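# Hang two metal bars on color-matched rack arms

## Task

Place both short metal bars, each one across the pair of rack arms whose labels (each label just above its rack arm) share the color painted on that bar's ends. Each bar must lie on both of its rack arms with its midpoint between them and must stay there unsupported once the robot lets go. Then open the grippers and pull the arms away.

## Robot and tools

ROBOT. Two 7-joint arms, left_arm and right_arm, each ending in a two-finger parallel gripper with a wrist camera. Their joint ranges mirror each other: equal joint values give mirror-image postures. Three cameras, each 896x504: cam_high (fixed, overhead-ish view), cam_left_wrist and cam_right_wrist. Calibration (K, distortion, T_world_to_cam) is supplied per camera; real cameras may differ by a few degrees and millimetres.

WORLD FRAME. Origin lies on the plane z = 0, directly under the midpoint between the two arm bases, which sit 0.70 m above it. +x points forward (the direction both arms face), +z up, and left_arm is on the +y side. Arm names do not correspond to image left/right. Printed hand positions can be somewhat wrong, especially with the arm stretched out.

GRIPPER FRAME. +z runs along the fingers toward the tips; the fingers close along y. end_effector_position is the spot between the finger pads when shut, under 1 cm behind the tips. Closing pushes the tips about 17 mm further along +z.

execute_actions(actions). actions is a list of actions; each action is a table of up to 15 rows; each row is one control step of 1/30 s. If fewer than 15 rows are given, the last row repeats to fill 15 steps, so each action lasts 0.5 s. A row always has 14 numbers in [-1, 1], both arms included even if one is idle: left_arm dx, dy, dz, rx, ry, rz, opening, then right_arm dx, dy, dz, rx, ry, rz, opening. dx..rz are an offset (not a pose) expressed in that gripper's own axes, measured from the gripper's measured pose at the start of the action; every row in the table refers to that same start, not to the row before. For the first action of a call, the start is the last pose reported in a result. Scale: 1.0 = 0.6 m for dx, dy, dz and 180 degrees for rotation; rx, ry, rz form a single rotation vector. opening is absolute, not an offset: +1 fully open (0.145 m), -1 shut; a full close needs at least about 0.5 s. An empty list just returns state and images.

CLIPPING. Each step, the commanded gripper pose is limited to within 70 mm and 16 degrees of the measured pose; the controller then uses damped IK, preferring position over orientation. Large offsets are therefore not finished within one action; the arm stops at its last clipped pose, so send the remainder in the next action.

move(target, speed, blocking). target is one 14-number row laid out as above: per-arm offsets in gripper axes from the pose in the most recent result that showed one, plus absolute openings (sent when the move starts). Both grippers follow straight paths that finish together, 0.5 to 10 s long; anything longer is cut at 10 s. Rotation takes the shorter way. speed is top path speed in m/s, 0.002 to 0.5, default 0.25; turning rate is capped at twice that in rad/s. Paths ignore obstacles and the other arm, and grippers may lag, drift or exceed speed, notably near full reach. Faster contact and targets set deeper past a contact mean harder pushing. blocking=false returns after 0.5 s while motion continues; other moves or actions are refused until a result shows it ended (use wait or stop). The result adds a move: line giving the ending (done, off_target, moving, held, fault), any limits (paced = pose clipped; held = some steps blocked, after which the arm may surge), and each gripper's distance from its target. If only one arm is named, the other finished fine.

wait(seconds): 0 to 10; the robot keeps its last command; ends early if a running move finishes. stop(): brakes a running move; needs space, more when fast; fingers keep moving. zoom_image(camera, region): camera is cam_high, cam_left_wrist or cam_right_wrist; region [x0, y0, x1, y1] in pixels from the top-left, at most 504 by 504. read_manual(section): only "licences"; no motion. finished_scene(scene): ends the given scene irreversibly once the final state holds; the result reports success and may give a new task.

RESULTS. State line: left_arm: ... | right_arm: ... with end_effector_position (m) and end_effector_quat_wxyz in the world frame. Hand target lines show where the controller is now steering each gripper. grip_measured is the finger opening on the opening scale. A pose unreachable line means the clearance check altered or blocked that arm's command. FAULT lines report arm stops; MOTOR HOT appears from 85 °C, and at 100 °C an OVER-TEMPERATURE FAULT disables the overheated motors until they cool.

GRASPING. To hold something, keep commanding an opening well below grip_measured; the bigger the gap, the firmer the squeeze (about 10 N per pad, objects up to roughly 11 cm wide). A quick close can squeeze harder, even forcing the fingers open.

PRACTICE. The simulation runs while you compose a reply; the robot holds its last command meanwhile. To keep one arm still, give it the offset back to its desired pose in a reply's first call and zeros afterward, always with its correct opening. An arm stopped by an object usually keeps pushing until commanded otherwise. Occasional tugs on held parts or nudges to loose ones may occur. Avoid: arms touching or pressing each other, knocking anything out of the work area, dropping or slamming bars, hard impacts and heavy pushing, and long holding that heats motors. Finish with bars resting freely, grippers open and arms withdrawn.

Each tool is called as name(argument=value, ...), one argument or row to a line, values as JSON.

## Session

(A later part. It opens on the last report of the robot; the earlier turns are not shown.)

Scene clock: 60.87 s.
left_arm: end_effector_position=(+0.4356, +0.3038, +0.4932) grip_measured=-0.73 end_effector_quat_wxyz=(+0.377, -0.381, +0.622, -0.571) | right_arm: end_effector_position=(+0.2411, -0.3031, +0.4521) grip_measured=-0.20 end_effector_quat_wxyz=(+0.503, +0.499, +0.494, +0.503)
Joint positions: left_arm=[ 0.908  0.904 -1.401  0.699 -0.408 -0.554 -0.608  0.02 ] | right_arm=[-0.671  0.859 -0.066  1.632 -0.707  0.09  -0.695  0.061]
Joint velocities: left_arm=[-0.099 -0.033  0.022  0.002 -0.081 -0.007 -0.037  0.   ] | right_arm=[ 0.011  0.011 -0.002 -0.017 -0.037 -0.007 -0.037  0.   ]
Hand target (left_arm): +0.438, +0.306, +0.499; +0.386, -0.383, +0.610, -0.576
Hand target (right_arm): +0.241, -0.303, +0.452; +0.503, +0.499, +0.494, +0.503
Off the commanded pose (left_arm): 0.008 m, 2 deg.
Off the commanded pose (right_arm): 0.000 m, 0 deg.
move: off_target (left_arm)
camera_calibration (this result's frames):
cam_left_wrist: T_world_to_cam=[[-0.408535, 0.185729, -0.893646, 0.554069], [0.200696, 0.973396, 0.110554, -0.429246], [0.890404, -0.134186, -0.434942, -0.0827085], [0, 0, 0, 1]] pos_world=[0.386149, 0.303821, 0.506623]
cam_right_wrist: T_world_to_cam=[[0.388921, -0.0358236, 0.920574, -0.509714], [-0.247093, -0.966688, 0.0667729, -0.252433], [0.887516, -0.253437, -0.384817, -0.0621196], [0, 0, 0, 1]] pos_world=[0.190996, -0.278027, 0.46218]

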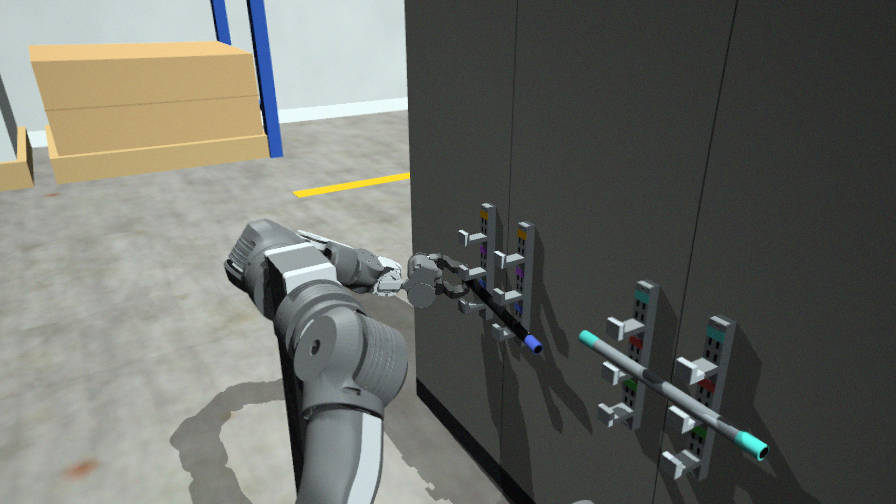

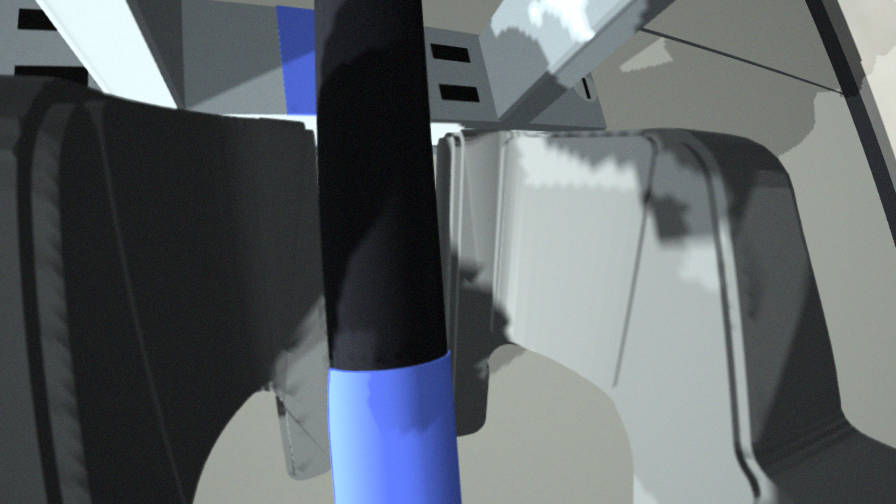

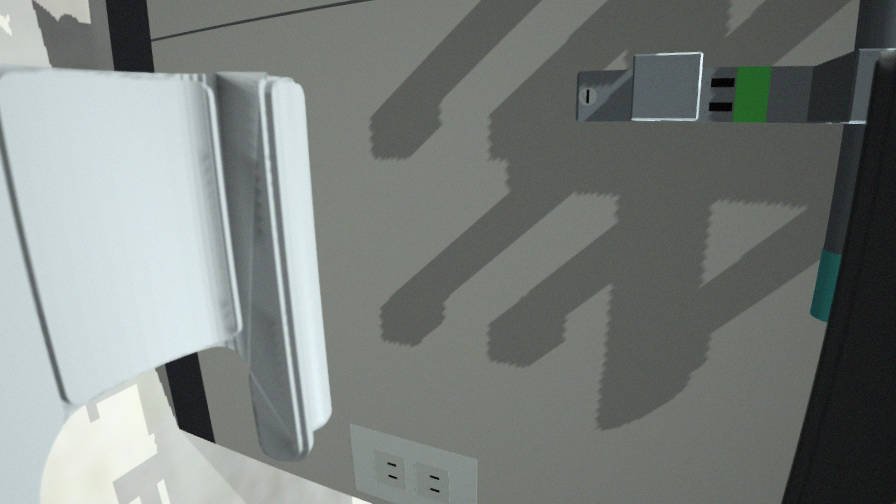

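move(
  target=[0,0.04,0.008,0,0,0,-1,0,0,0,0,0,0,-0.2],
  speed=0.03,
)

zoom_image(
  camera="cam_high",
  region=[420,220,600,380],
)

Scene clock: 62.27 s.
left_arm: end_effector_position=(+0.4392, +0.3053, +0.4721) grip_measured=-0.74 end_effector_quat_wxyz=(+0.379, -0.382, +0.618, -0.573) | right_arm: end_effector_position=(+0.2411, -0.3031, +0.4521) grip_measured=-0.20 end_effector_quat_wxyz=(+0.503, +0.499, +0.494, +0.503)
Joint positions: left_arm=[ 0.884  0.777 -1.404  0.477 -0.459 -0.626 -0.711  0.02 ] | right_arm=[-0.671  0.859 -0.066  1.632 -0.707  0.09  -0.695  0.061]
Joint velocities: left_arm=[-0.033  0.011 -0.012 -0.007  0.037 -0.051  0.037  0.   ] | right_arm=[ 0.165  0.011  0.007  0.002 -0.066 -0.081  0.007  0.   ]
Hand target (left_arm): +0.439, +0.303, +0.470; +0.378, -0.380, +0.622, -0.571
Hand target (right_arm): +0.241, -0.303, +0.452; +0.503, +0.499, +0.494, +0.503
Off the commanded pose (left_arm): 0.004 m, 1 deg.
Off the commanded pose (right_arm): 0.000 m, 0 deg.
move: off_target (left_arm)
camera_calibration (this result's frames):
cam_left_wrist: T_world_to_cam=[[-0.402806, 0.177904, -0.897829, 0.538261], [0.19647, 0.974869, 0.105024, -0.425091], [0.89395, -0.134092, -0.427636, -0.0999772], [0, 0, 0, 1]] pos_world=[0.389707, 0.305243, 0.485157]
cam_right_wrist: T_world_to_cam=[[0.388921, -0.0358236, 0.920574, -0.509714], [-0.247093, -0.966688, 0.0667729, -0.252433], [0.887516, -0.253437, -0.384817, -0.0621196], [0, 0, 0, 1]] pos_world=[0.190996, -0.278027, 0.46218]

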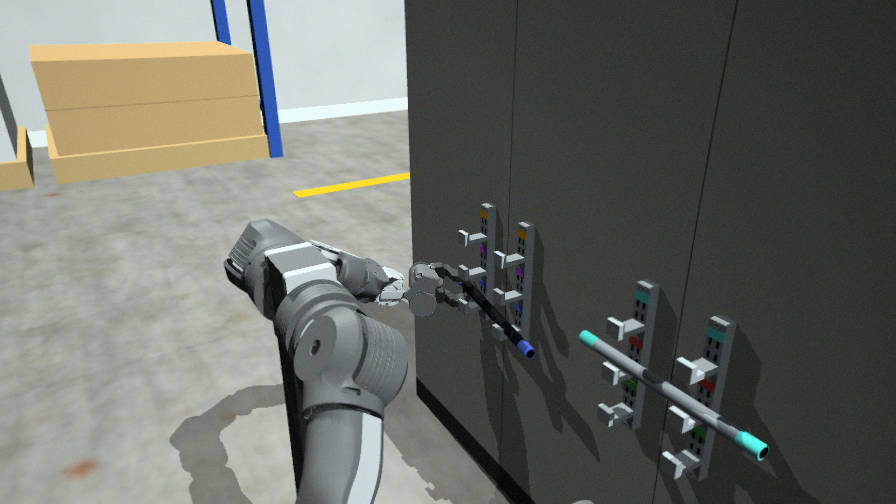

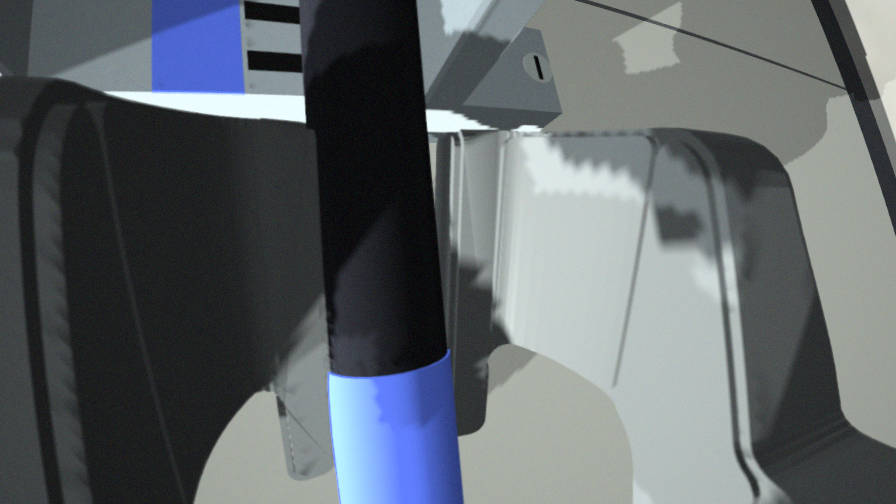

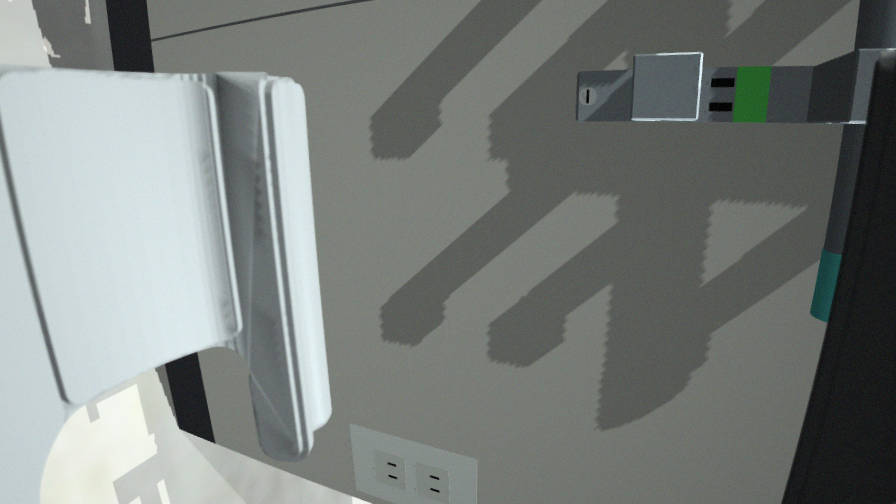

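Region (420, 220, 600, 380) of cam_high's 896x504 image, scaled by 2.800, with more detail than that image has.

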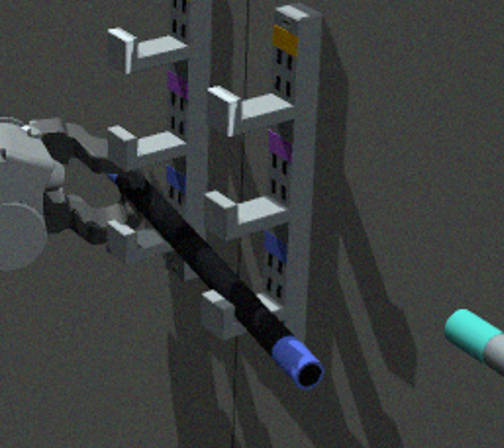

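move(
  target=[0,-0.02,0,0,-0.045,0,-1,0,0,0,0,0,0,-0.2],
  speed=0.03,
)

zoom_image(
  camera="cam_high",
  region=[420,220,600,380],
)

Scene clock: 65.60 s.
left_arm: end_effector_position=(+0.4370, +0.3014, +0.4779) grip_measured=-0.73 end_effector_quat_wxyz=(+0.413, -0.420, +0.600, -0.542) | right_arm: end_effector_position=(+0.2411, -0.3031, +0.4521) grip_measured=-0.20 end_effector_quat_wxyz=(+0.503, +0.499, +0.494, +0.503)
Joint positions: left_arm=[ 0.857  0.904 -1.398  0.803 -0.325 -0.341 -0.573  0.02 ] | right_arm=[-0.671  0.859 -0.066  1.632 -0.707  0.09  -0.695  0.061]
Joint velocities: left_arm=[ 0.033 -0.055  0.012 -0.012  0.066 -0.037 -0.037 -0.   ] | right_arm=[ 0.033 -0.033  0.002 -0.022 -0.022 -0.007 -0.037 -0.   ]
Hand target (left_arm): +0.439, +0.305, +0.483; +0.420, -0.423, +0.590, -0.545
Hand target (right_arm): +0.241, -0.303, +0.452; +0.503, +0.499, +0.494, +0.503
Off the commanded pose (left_arm): 0.008 m, 2 deg.
Off the commanded pose (right_arm): 0.000 m, 0 deg.
move: off_target (left_arm)
camera_calibration (this result's frames):
cam_left_wrist: T_world_to_cam=[[-0.433191, 0.1387, -0.890566, 0.56484], [0.075578, 0.990198, 0.117454, -0.379235], [0.898128, -0.0164273, -0.439427, -0.127701], [0, 0, 0, 1]] pos_world=[0.388037, 0.295077, 0.491454]
cam_right_wrist: T_world_to_cam=[[0.388921, -0.0358236, 0.920574, -0.509714], [-0.247093, -0.966688, 0.0667729, -0.252433], [0.887516, -0.253437, -0.384817, -0.0621196], [0, 0, 0, 1]] pos_world=[0.190996, -0.278027, 0.46218]

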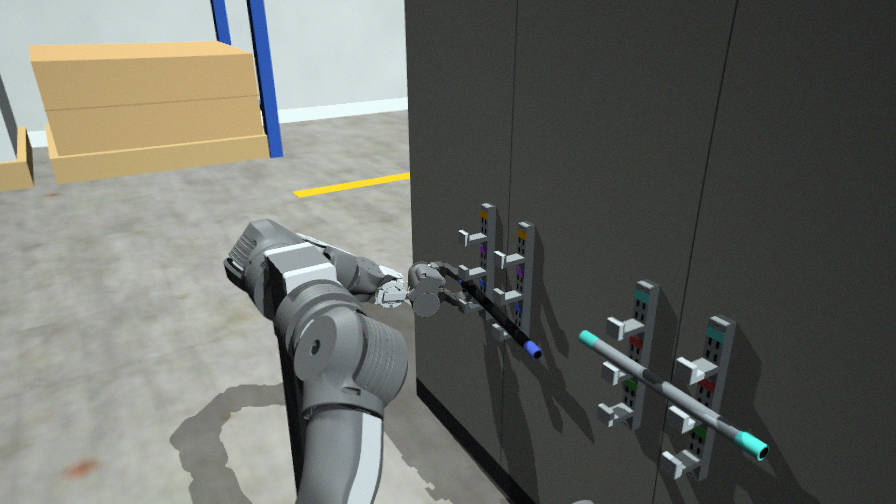

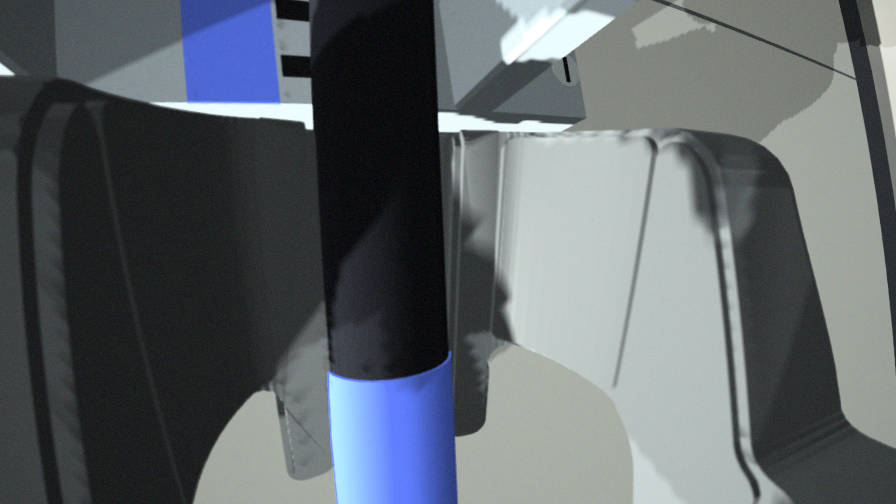

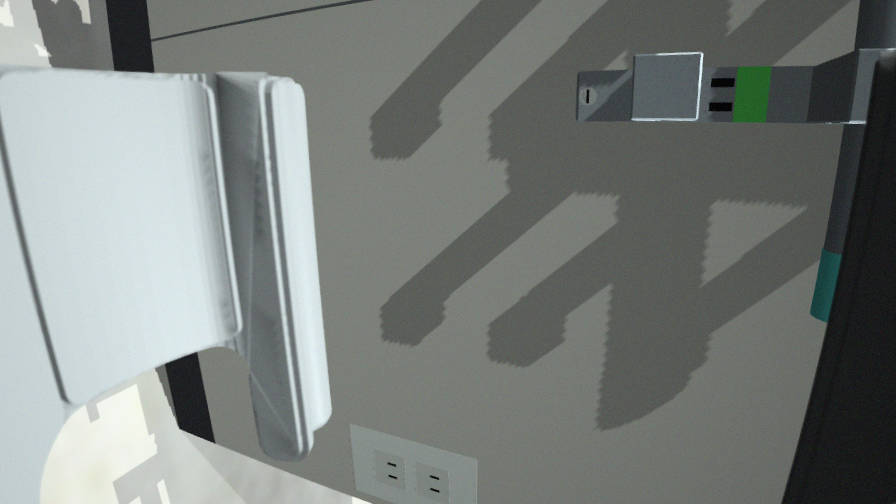

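Region (420, 220, 600, 380) of cam_high's 896x504 image, scaled by 2.800, with more detail than that image has.

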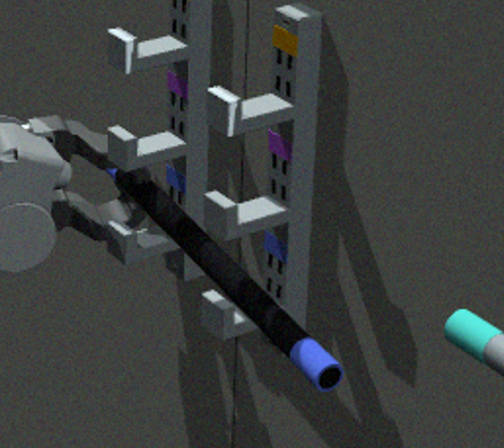

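move(
  target=[0,0.0,0.02,0,-0.02,0,-1,0,0,0,0,0,0,-0.2],
  speed=0.03,
)

move(
  target=[0,0.025,0,0,0,0,-1,0,0,0,0,0,0,-0.2],
  speed=0.03,
)

zoom_image(
  camera="cam_high",
  region=[420,220,600,380],
)

Scene clock: 67.57 s.
left_arm: end_effector_position=(+0.4427, +0.3004, +0.4747) grip_measured=-0.73 end_effector_quat_wxyz=(+0.426, -0.433, +0.590, -0.532) | right_arm: end_effector_position=(+0.2411, -0.3031, +0.4521) grip_measured=-0.20 end_effector_quat_wxyz=(+0.503, +0.499, +0.494, +0.503)
Joint positions: left_arm=[ 0.857  0.879 -1.398  0.801 -0.298 -0.278 -0.558  0.02 ] | right_arm=[-0.671  0.859 -0.066  1.632 -0.707  0.09  -0.695  0.061]
Joint velocities: left_arm=[-0.077 -0.055 -0.017 -0.007  0.037 -0.007  0.051  0.   ] | right_arm=[ 0.011 -0.099 -0.002 -0.012  0.007 -0.007  0.007  0.   ]
Hand target (left_arm): +0.448, +0.298, +0.478; +0.431, -0.437, +0.586, -0.529
Hand target (right_arm): +0.241, -0.303, +0.452; +0.503, +0.499, +0.494, +0.503
Off the commanded pose (left_arm): 0.007 m, 1 deg.
Off the commanded pose (right_arm): 0.000 m, 0 deg.
move: off_target (left_arm)
camera_calibration (this result's frames):
cam_left_wrist: T_world_to_cam=[[-0.438732, 0.119653, -0.890616, 0.572856], [0.0279212, 0.992432, 0.119577, -0.358907], [0.898184, 0.0275951, -0.438752, -0.147836], [0, 0, 0, 1]] pos_world=[0.394136, 0.291727, 0.488249]
cam_right_wrist: T_world_to_cam=[[0.388921, -0.0358236, 0.920574, -0.509714], [-0.247093, -0.966688, 0.0667729, -0.252433], [0.887516, -0.253437, -0.384817, -0.0621196], [0, 0, 0, 1]] pos_world=[0.190996, -0.278027, 0.46218]

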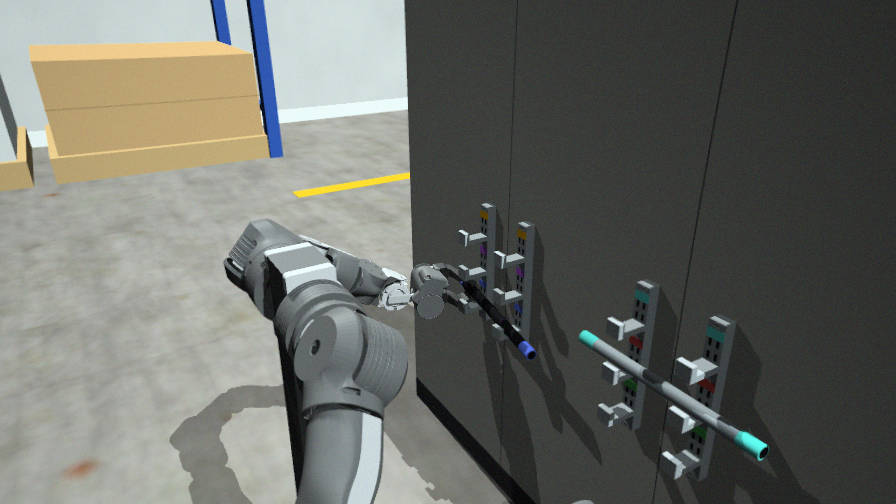

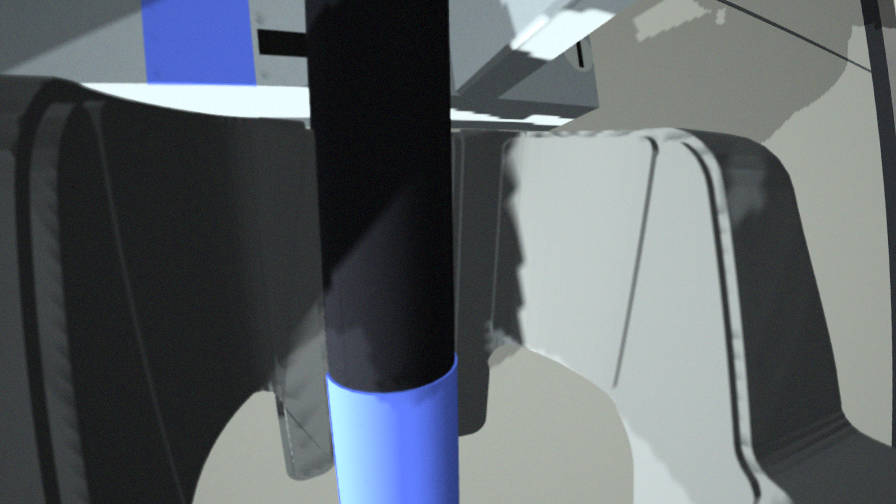

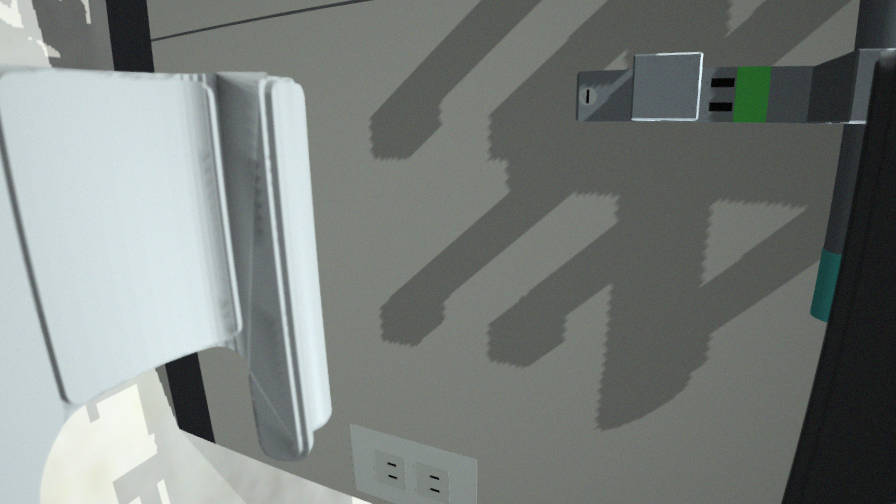

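Scene clock: 68.33 s.
left_arm: end_effector_position=(+0.4424, +0.3021, +0.4652) grip_measured=-0.73 end_effector_quat_wxyz=(+0.426, -0.435, +0.578, -0.544) | right_arm: end_effector_position=(+0.2411, -0.3031, +0.4521) grip_measured=-0.20 end_effector_quat_wxyz=(+0.503, +0.499, +0.494, +0.503)
Joint positions: left_arm=[ 0.844  0.827 -1.423  0.704 -0.28  -0.325 -0.627  0.021] | right_arm=[-0.671  0.859 -0.066  1.632 -0.707  0.09  -0.695  0.061]
Joint velocities: left_arm=[-0.077 -0.033 -0.032 -0.002  0.022  0.037 -0.139 -0.   ] | right_arm=[-0.055 -0.033  0.017  0.007 -0.022  0.051  0.007  0.   ]
Hand target (left_arm): +0.442, +0.301, +0.460; +0.426, -0.433, +0.590, -0.532
Hand target (right_arm): +0.241, -0.303, +0.452; +0.503, +0.499, +0.494, +0.503
Off the commanded pose (left_arm): 0.005 m, 2 deg.
Off the commanded pose (right_arm): 0.000 m, 0 deg.
move: off_target (left_arm)
camera_calibration (this result's frames):
cam_left_wrist: T_world_to_cam=[[-0.422013, 0.0945036, -0.901651, 0.56931], [0.0251497, 0.99539, 0.0925574, -0.346513], [0.906241, 0.0163842, -0.422445, -0.159505], [0, 0, 0, 1]] pos_world=[0.393521, 0.293727, 0.478009]
cam_right_wrist: T_world_to_cam=[[0.388921, -0.0358236, 0.920574, -0.509714], [-0.247093, -0.966688, 0.0667729, -0.252433], [0.887516, -0.253437, -0.384817, -0.0621196], [0, 0, 0, 1]] pos_world=[0.190996, -0.278027, 0.46218]

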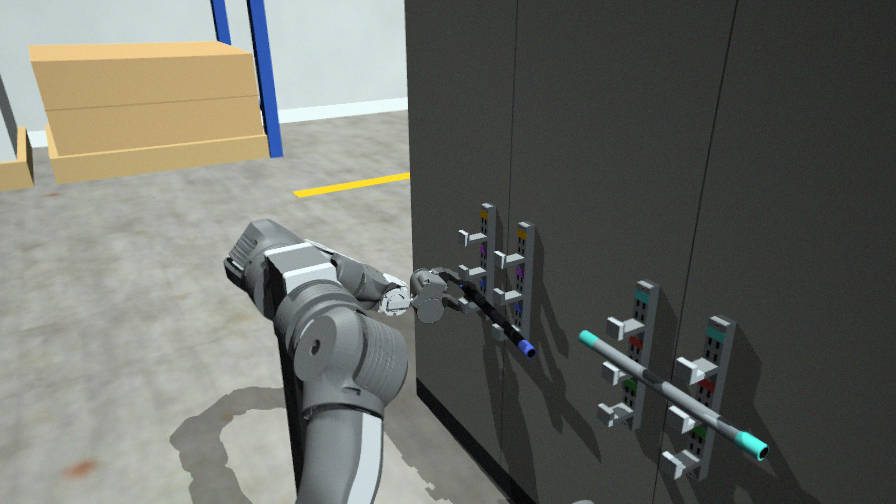

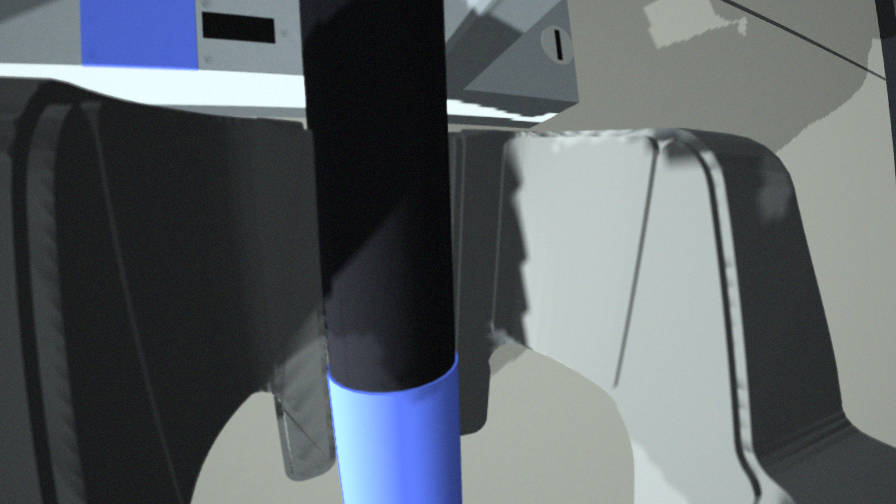

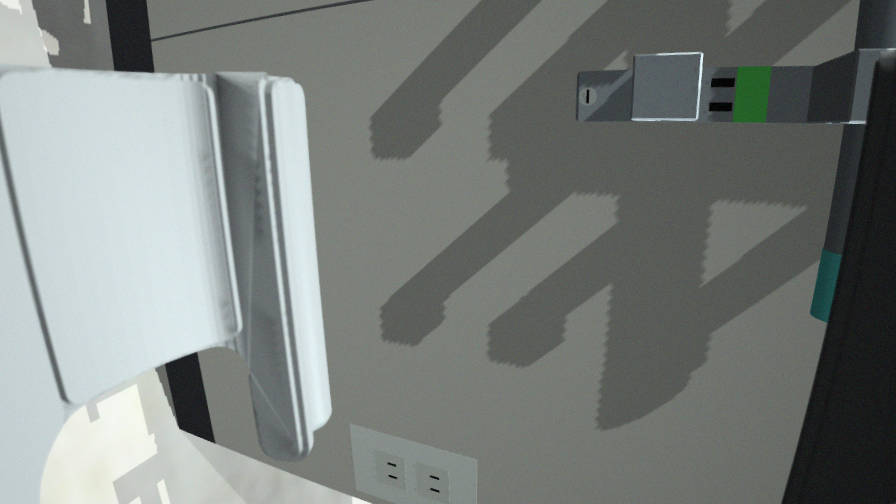

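Region (420, 220, 600, 380) of cam_high's 896x504 image, scaled by 2.800, with more detail than that image has.

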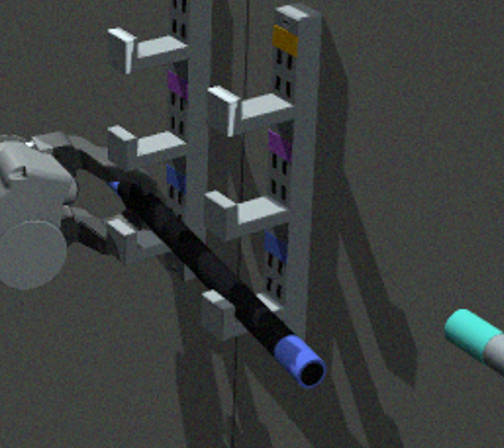

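move(
  target=[0,-0.03,-0.02,0,-0.04,0,-1,0,0,0,0,0,0,-0.2],
  speed=0.03,
)

zoom_image(
  camera="cam_high",
  region=[420,220,600,380],
)

Scene clock: 71.43 s.
left_arm: end_effector_position=(+0.4306, +0.3033, +0.4813) grip_measured=-0.73 end_effector_quat_wxyz=(+0.459, -0.468, +0.553, -0.514) | right_arm: end_effector_position=(+0.2411, -0.3031, +0.4521) grip_measured=-0.20 end_effector_quat_wxyz=(+0.503, +0.499, +0.494, +0.503)
Joint positions: left_arm=[ 0.831  0.965 -1.423  1.015 -0.188 -0.056 -0.567  0.02 ] | right_arm=[-0.671  0.859 -0.066  1.632 -0.707  0.09  -0.695  0.061]
Joint velocities: left_arm=[-0.055 -0.033 -0.017 -0.012 -0.022 -0.022 -0.051  0.   ] | right_arm=[ 0.033  0.033 -0.012  0.007 -0.022 -0.037  0.022 -0.   ]
Hand target (left_arm): +0.431, +0.305, +0.483; +0.460, -0.469, +0.550, -0.515
Hand target (right_arm): +0.241, -0.303, +0.452; +0.503, +0.499, +0.494, +0.503
Off the commanded pose (left_arm): 0.003 m, 0 deg.
Off the commanded pose (right_arm): 0.000 m, 0 deg.
move: done
camera_calibration (this result's frames):
cam_left_wrist: T_world_to_cam=[[-0.432107, 0.0494543, -0.900465, 0.596233], [-0.0946626, 0.990492, 0.0998245, -0.299274], [0.89684, 0.128375, -0.423317, -0.171563], [0, 0, 0, 1]] pos_world=[0.383171, 0.288966, 0.494136]
cam_right_wrist: T_world_to_cam=[[0.388921, -0.0358236, 0.920574, -0.509714], [-0.247093, -0.966688, 0.0667729, -0.252433], [0.887516, -0.253437, -0.384817, -0.0621196], [0, 0, 0, 1]] pos_world=[0.190996, -0.278027, 0.46218]

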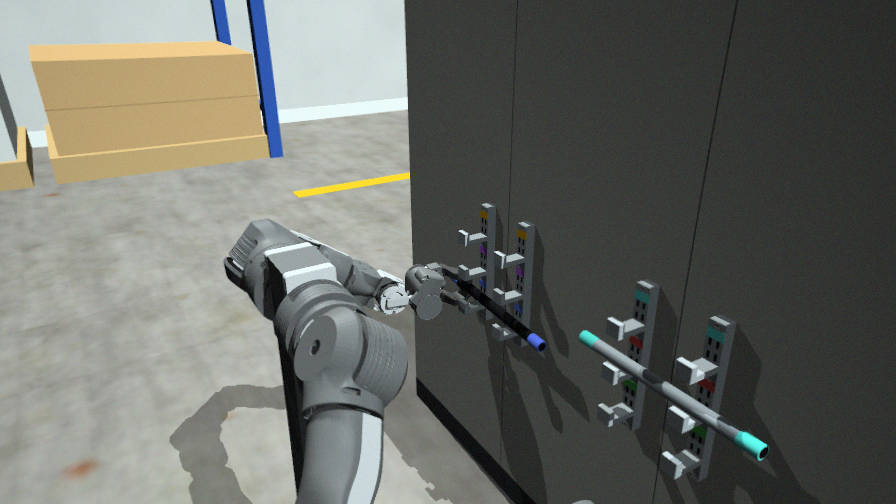

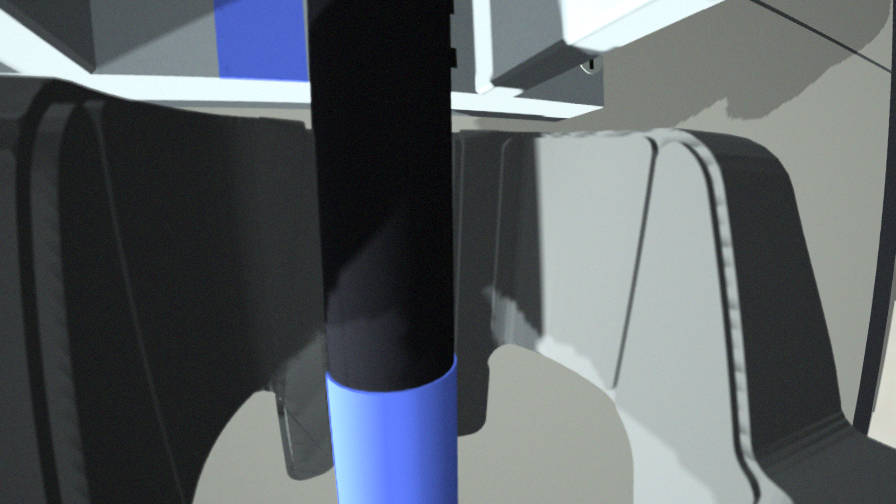

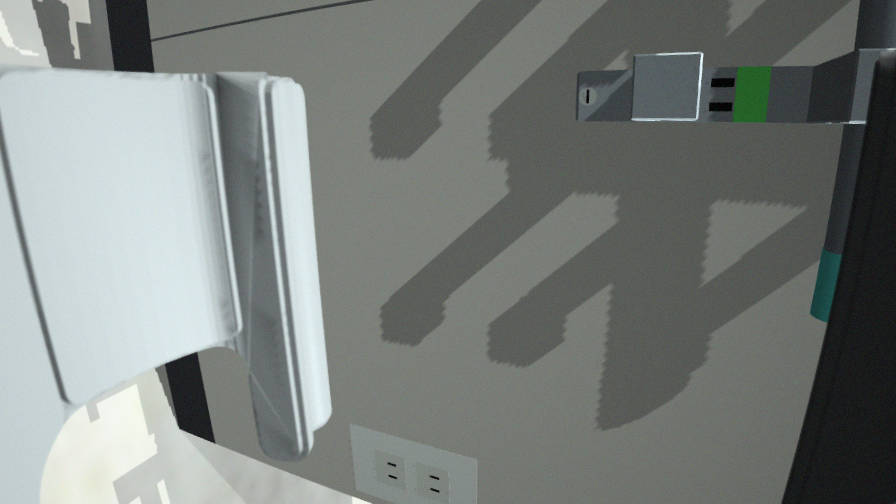

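Region (420, 220, 600, 380) of cam_high's 896x504 image, scaled by 2.800, with more detail than that image has.

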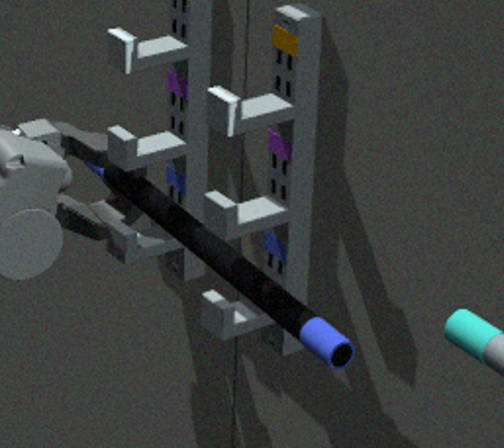

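move(
  target=[0,0.034,0.006,0,0,0,-1,0,0,0,0,0,0,-0.2],
  speed=0.02,
)

zoom_image(
  camera="cam_high",
  region=[420,220,600,380],
)

Scene clock: 73.23 s.
left_arm: end_effector_position=(+0.4349, +0.3047, +0.4654) grip_measured=-0.73 end_effector_quat_wxyz=(+0.461, -0.468, +0.546, -0.520) | right_arm: end_effector_position=(+0.2411, -0.3031, +0.4521) grip_measured=-0.20 end_effector_quat_wxyz=(+0.503, +0.499, +0.494, +0.503)
Joint positions: left_arm=[ 0.81   0.883 -1.427  0.88  -0.187 -0.107 -0.623  0.02 ] | right_arm=[-0.671  0.859 -0.066  1.632 -0.707  0.09  -0.695  0.061]
Joint velocities: left_arm=[-0.011  0.033 -0.017  0.002 -0.037 -0.095  0.022 -0.   ] | right_arm=[ 0.033 -0.033  0.002 -0.002 -0.007 -0.022 -0.022 -0.   ]
Hand target (left_arm): +0.434, +0.303, +0.461; +0.459, -0.467, +0.553, -0.515
Hand target (right_arm): +0.241, -0.303, +0.452; +0.503, +0.499, +0.494, +0.503
Off the commanded pose (left_arm): 0.005 m, 1 deg.
Off the commanded pose (right_arm): 0.000 m, 0 deg.
move: off_target (left_arm)
camera_calibration (this result's frames):
cam_left_wrist: T_world_to_cam=[[-0.420207, 0.0355793, -0.906731, 0.585668], [-0.101245, 0.991154, 0.0858118, -0.28956], [0.901763, 0.12786, -0.412887, -0.189209], [0, 0, 0, 1]] pos_world=[0.387407, 0.290353, 0.477769]
cam_right_wrist: T_world_to_cam=[[0.388921, -0.0358236, 0.920574, -0.509714], [-0.247093, -0.966688, 0.0667729, -0.252433], [0.887516, -0.253437, -0.384817, -0.0621196], [0, 0, 0, 1]] pos_world=[0.190996, -0.278027, 0.46218]

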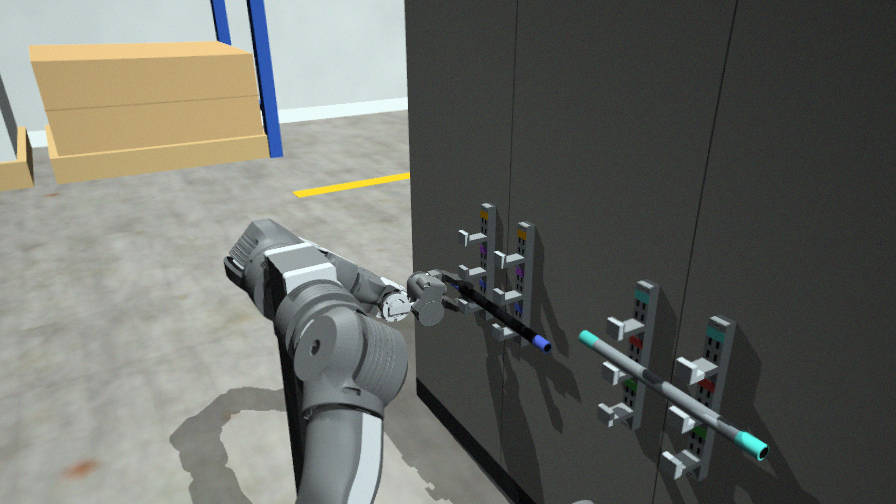

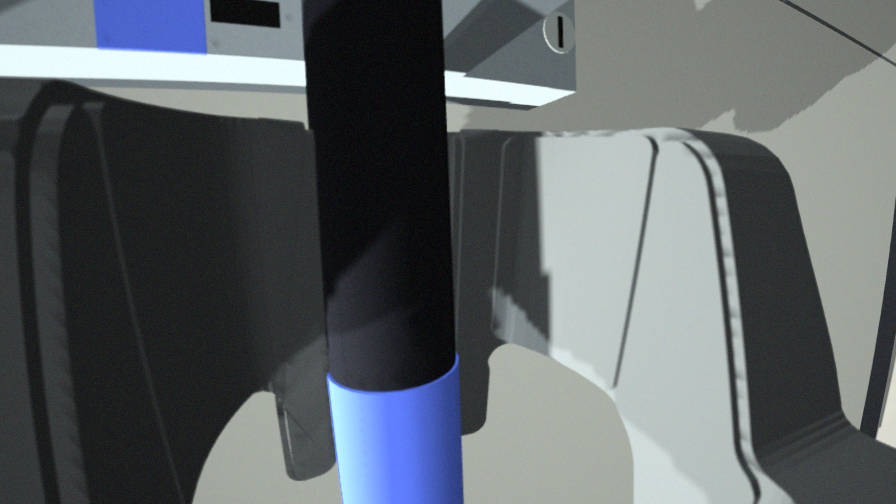

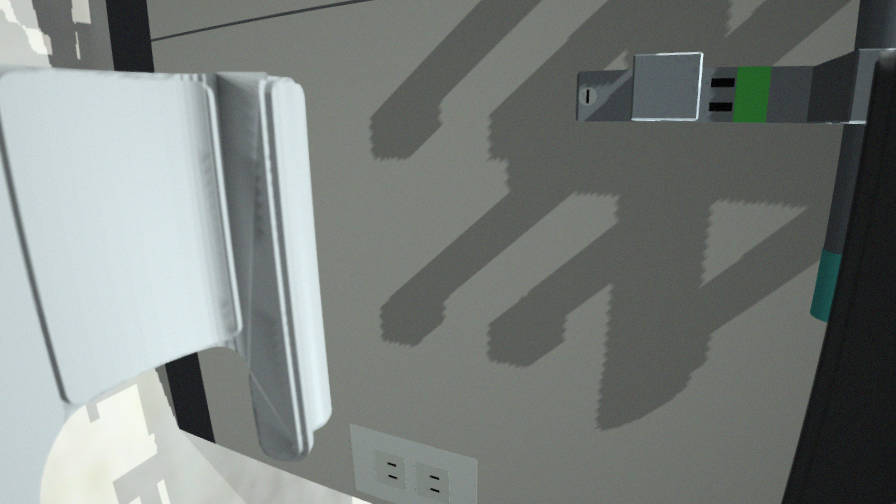

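Region (420, 220, 600, 380) of cam_high's 896x504 image, scaled by 2.800, with more detail than that image has.

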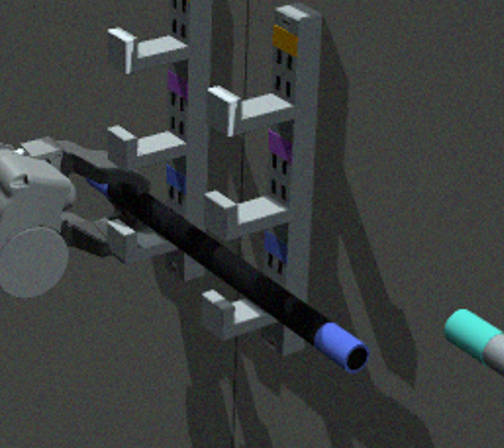

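move(
  target=[0,-0.02,0.022,0,0,0,-1,0,0,0,0,0,0,-0.2],
  speed=0.02,
)

move(
  target=[0,0.03,0.004,0,0,0,-1,0,0,0,0,0,0,-0.2],
  speed=0.02,
)

zoom_image(
  camera="cam_high",
  region=[420,220,600,380],
)

Scene clock: 75.00 s.
left_arm: end_effector_position=(+0.4439, +0.3057, +0.4696) grip_measured=-0.73 end_effector_quat_wxyz=(+0.457, -0.473, +0.553, -0.511) | right_arm: end_effector_position=(+0.2411, -0.3031, +0.4521) grip_measured=-0.20 end_effector_quat_wxyz=(+0.503, +0.499, +0.494, +0.503)
Joint positions: left_arm=[ 0.845  0.872 -1.427  0.857 -0.189 -0.116 -0.567  0.02 ] | right_arm=[-0.671  0.859 -0.066  1.632 -0.707  0.09  -0.695  0.061]
Joint velocities: left_arm=[-0.055 -0.033 -0.012 -0.002 -0.095  0.095 -0.022 -0.   ] | right_arm=[-0.033  0.077  0.002 -0.007 -0.007 -0.007  0.037  0.   ]
Hand target (left_arm): +0.448, +0.303, +0.477; +0.461, -0.468, +0.546, -0.520
Hand target (right_arm): +0.241, -0.303, +0.452; +0.503, +0.499, +0.494, +0.503
Off the commanded pose (left_arm): 0.009 m, 1 deg.
Off the commanded pose (right_arm): 0.000 m, 0 deg.
move: off_target (left_arm)
camera_calibration (this result's frames):
cam_left_wrist: T_world_to_cam=[[-0.441049, 0.0435586, -0.896425, 0.595198], [-0.100647, 0.99012, 0.0976304, -0.295466], [0.891822, 0.133282, -0.432308, -0.183784], [0, 0, 0, 1]] pos_world=[0.396677, 0.291116, 0.482945]
cam_right_wrist: T_world_to_cam=[[0.388921, -0.0358236, 0.920574, -0.509714], [-0.247093, -0.966688, 0.0667729, -0.252433], [0.887516, -0.253437, -0.384817, -0.0621196], [0, 0, 0, 1]] pos_world=[0.190996, -0.278027, 0.46218]

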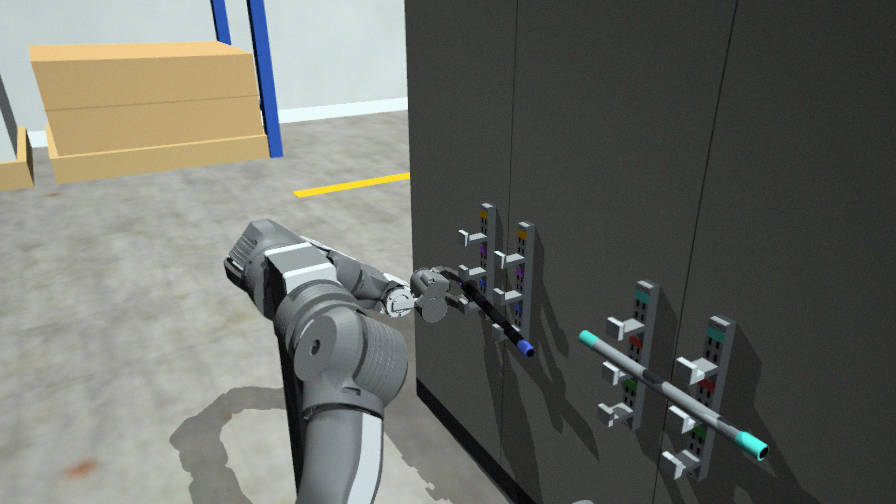

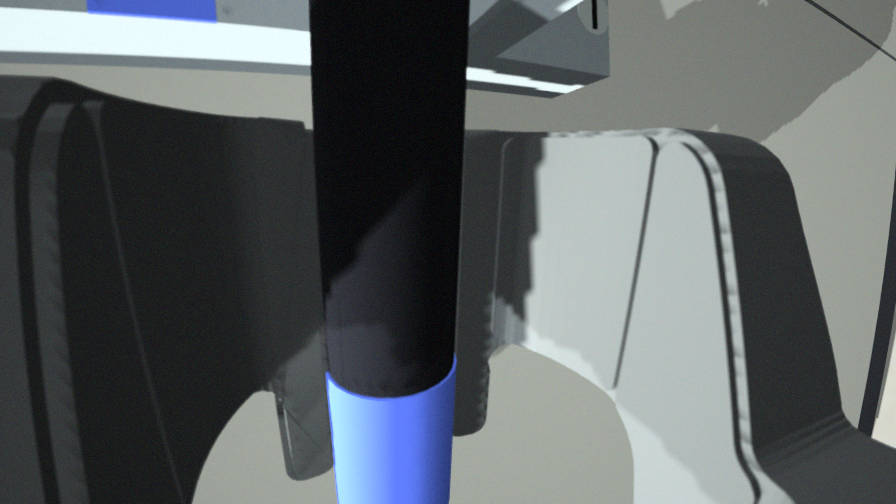

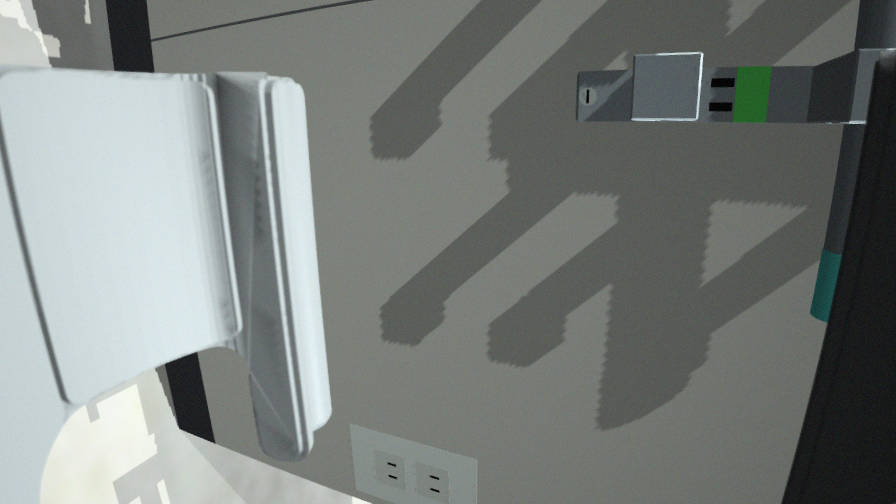

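Scene clock: 76.13 s.
left_arm: end_effector_position=(+0.4456, +0.3072, +0.4646) grip_measured=-0.73 end_effector_quat_wxyz=(+0.468, -0.461, +0.535, -0.532) | right_arm: end_effector_position=(+0.2411, -0.3031, +0.4521) grip_measured=-0.20 end_effector_quat_wxyz=(+0.503, +0.499, +0.494, +0.503)
Joint positions: left_arm=[ 0.842  0.806 -1.47   0.734 -0.164 -0.176 -0.677  0.02 ] | right_arm=[-0.671  0.859 -0.066  1.632 -0.707  0.09  -0.695  0.061]
Joint velocities: left_arm=[ 0.033  0.055 -0.071 -0.022  0.095 -0.007 -0.066 -0.   ] | right_arm=[-0.099  0.011 -0.012 -0.002 -0.007  0.051 -0.037 -0.   ]
Hand target (left_arm): +0.445, +0.306, +0.452; +0.458, -0.472, +0.553, -0.512
Hand target (right_arm): +0.241, -0.303, +0.452; +0.503, +0.499, +0.494, +0.503
Off the commanded pose (left_arm): 0.013 m, 4 deg.
Off the commanded pose (right_arm): 0.000 m, 0 deg.
move: off_target (left_arm)
camera_calibration (this result's frames):
cam_left_wrist: T_world_to_cam=[[-0.387094, 0.0264043, -0.921662, 0.584331], [-0.102097, 0.992216, 0.0713058, -0.284037], [0.91637, 0.121701, -0.381384, -0.218674], [0, 0, 0, 1]] pos_world=[0.397578, 0.29301, 0.475411]
cam_right_wrist: T_world_to_cam=[[0.388921, -0.0358236, 0.920574, -0.509714], [-0.247093, -0.966688, 0.0667729, -0.252433], [0.887516, -0.253437, -0.384817, -0.0621196], [0, 0, 0, 1]] pos_world=[0.190996, -0.278027, 0.46218]

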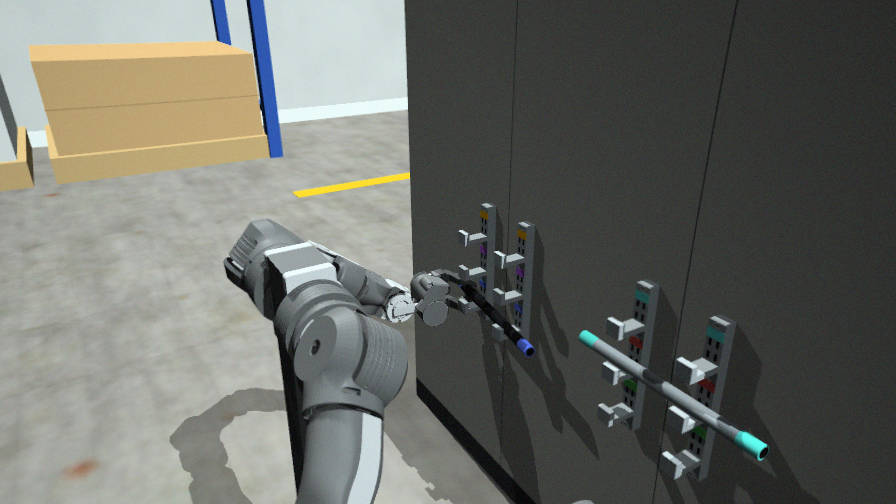

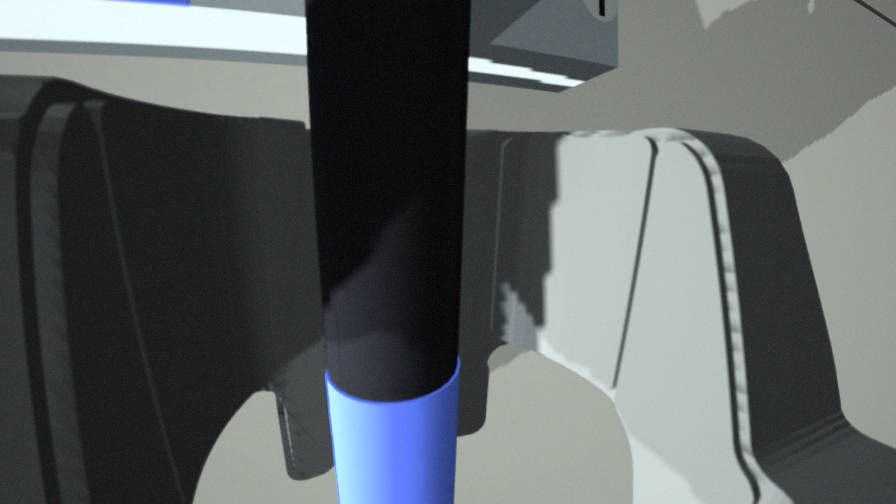

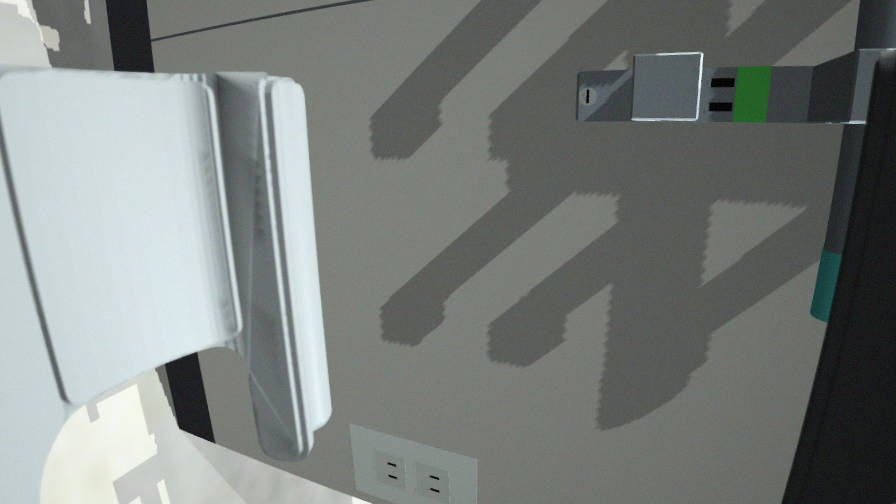

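Region (420, 220, 600, 380) of cam_high's 896x504 image, scaled by 2.800, with more detail than that image has.

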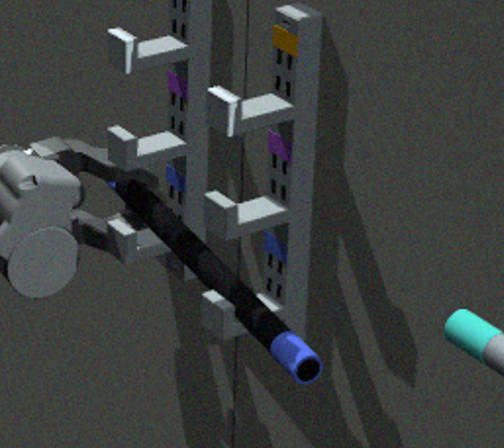

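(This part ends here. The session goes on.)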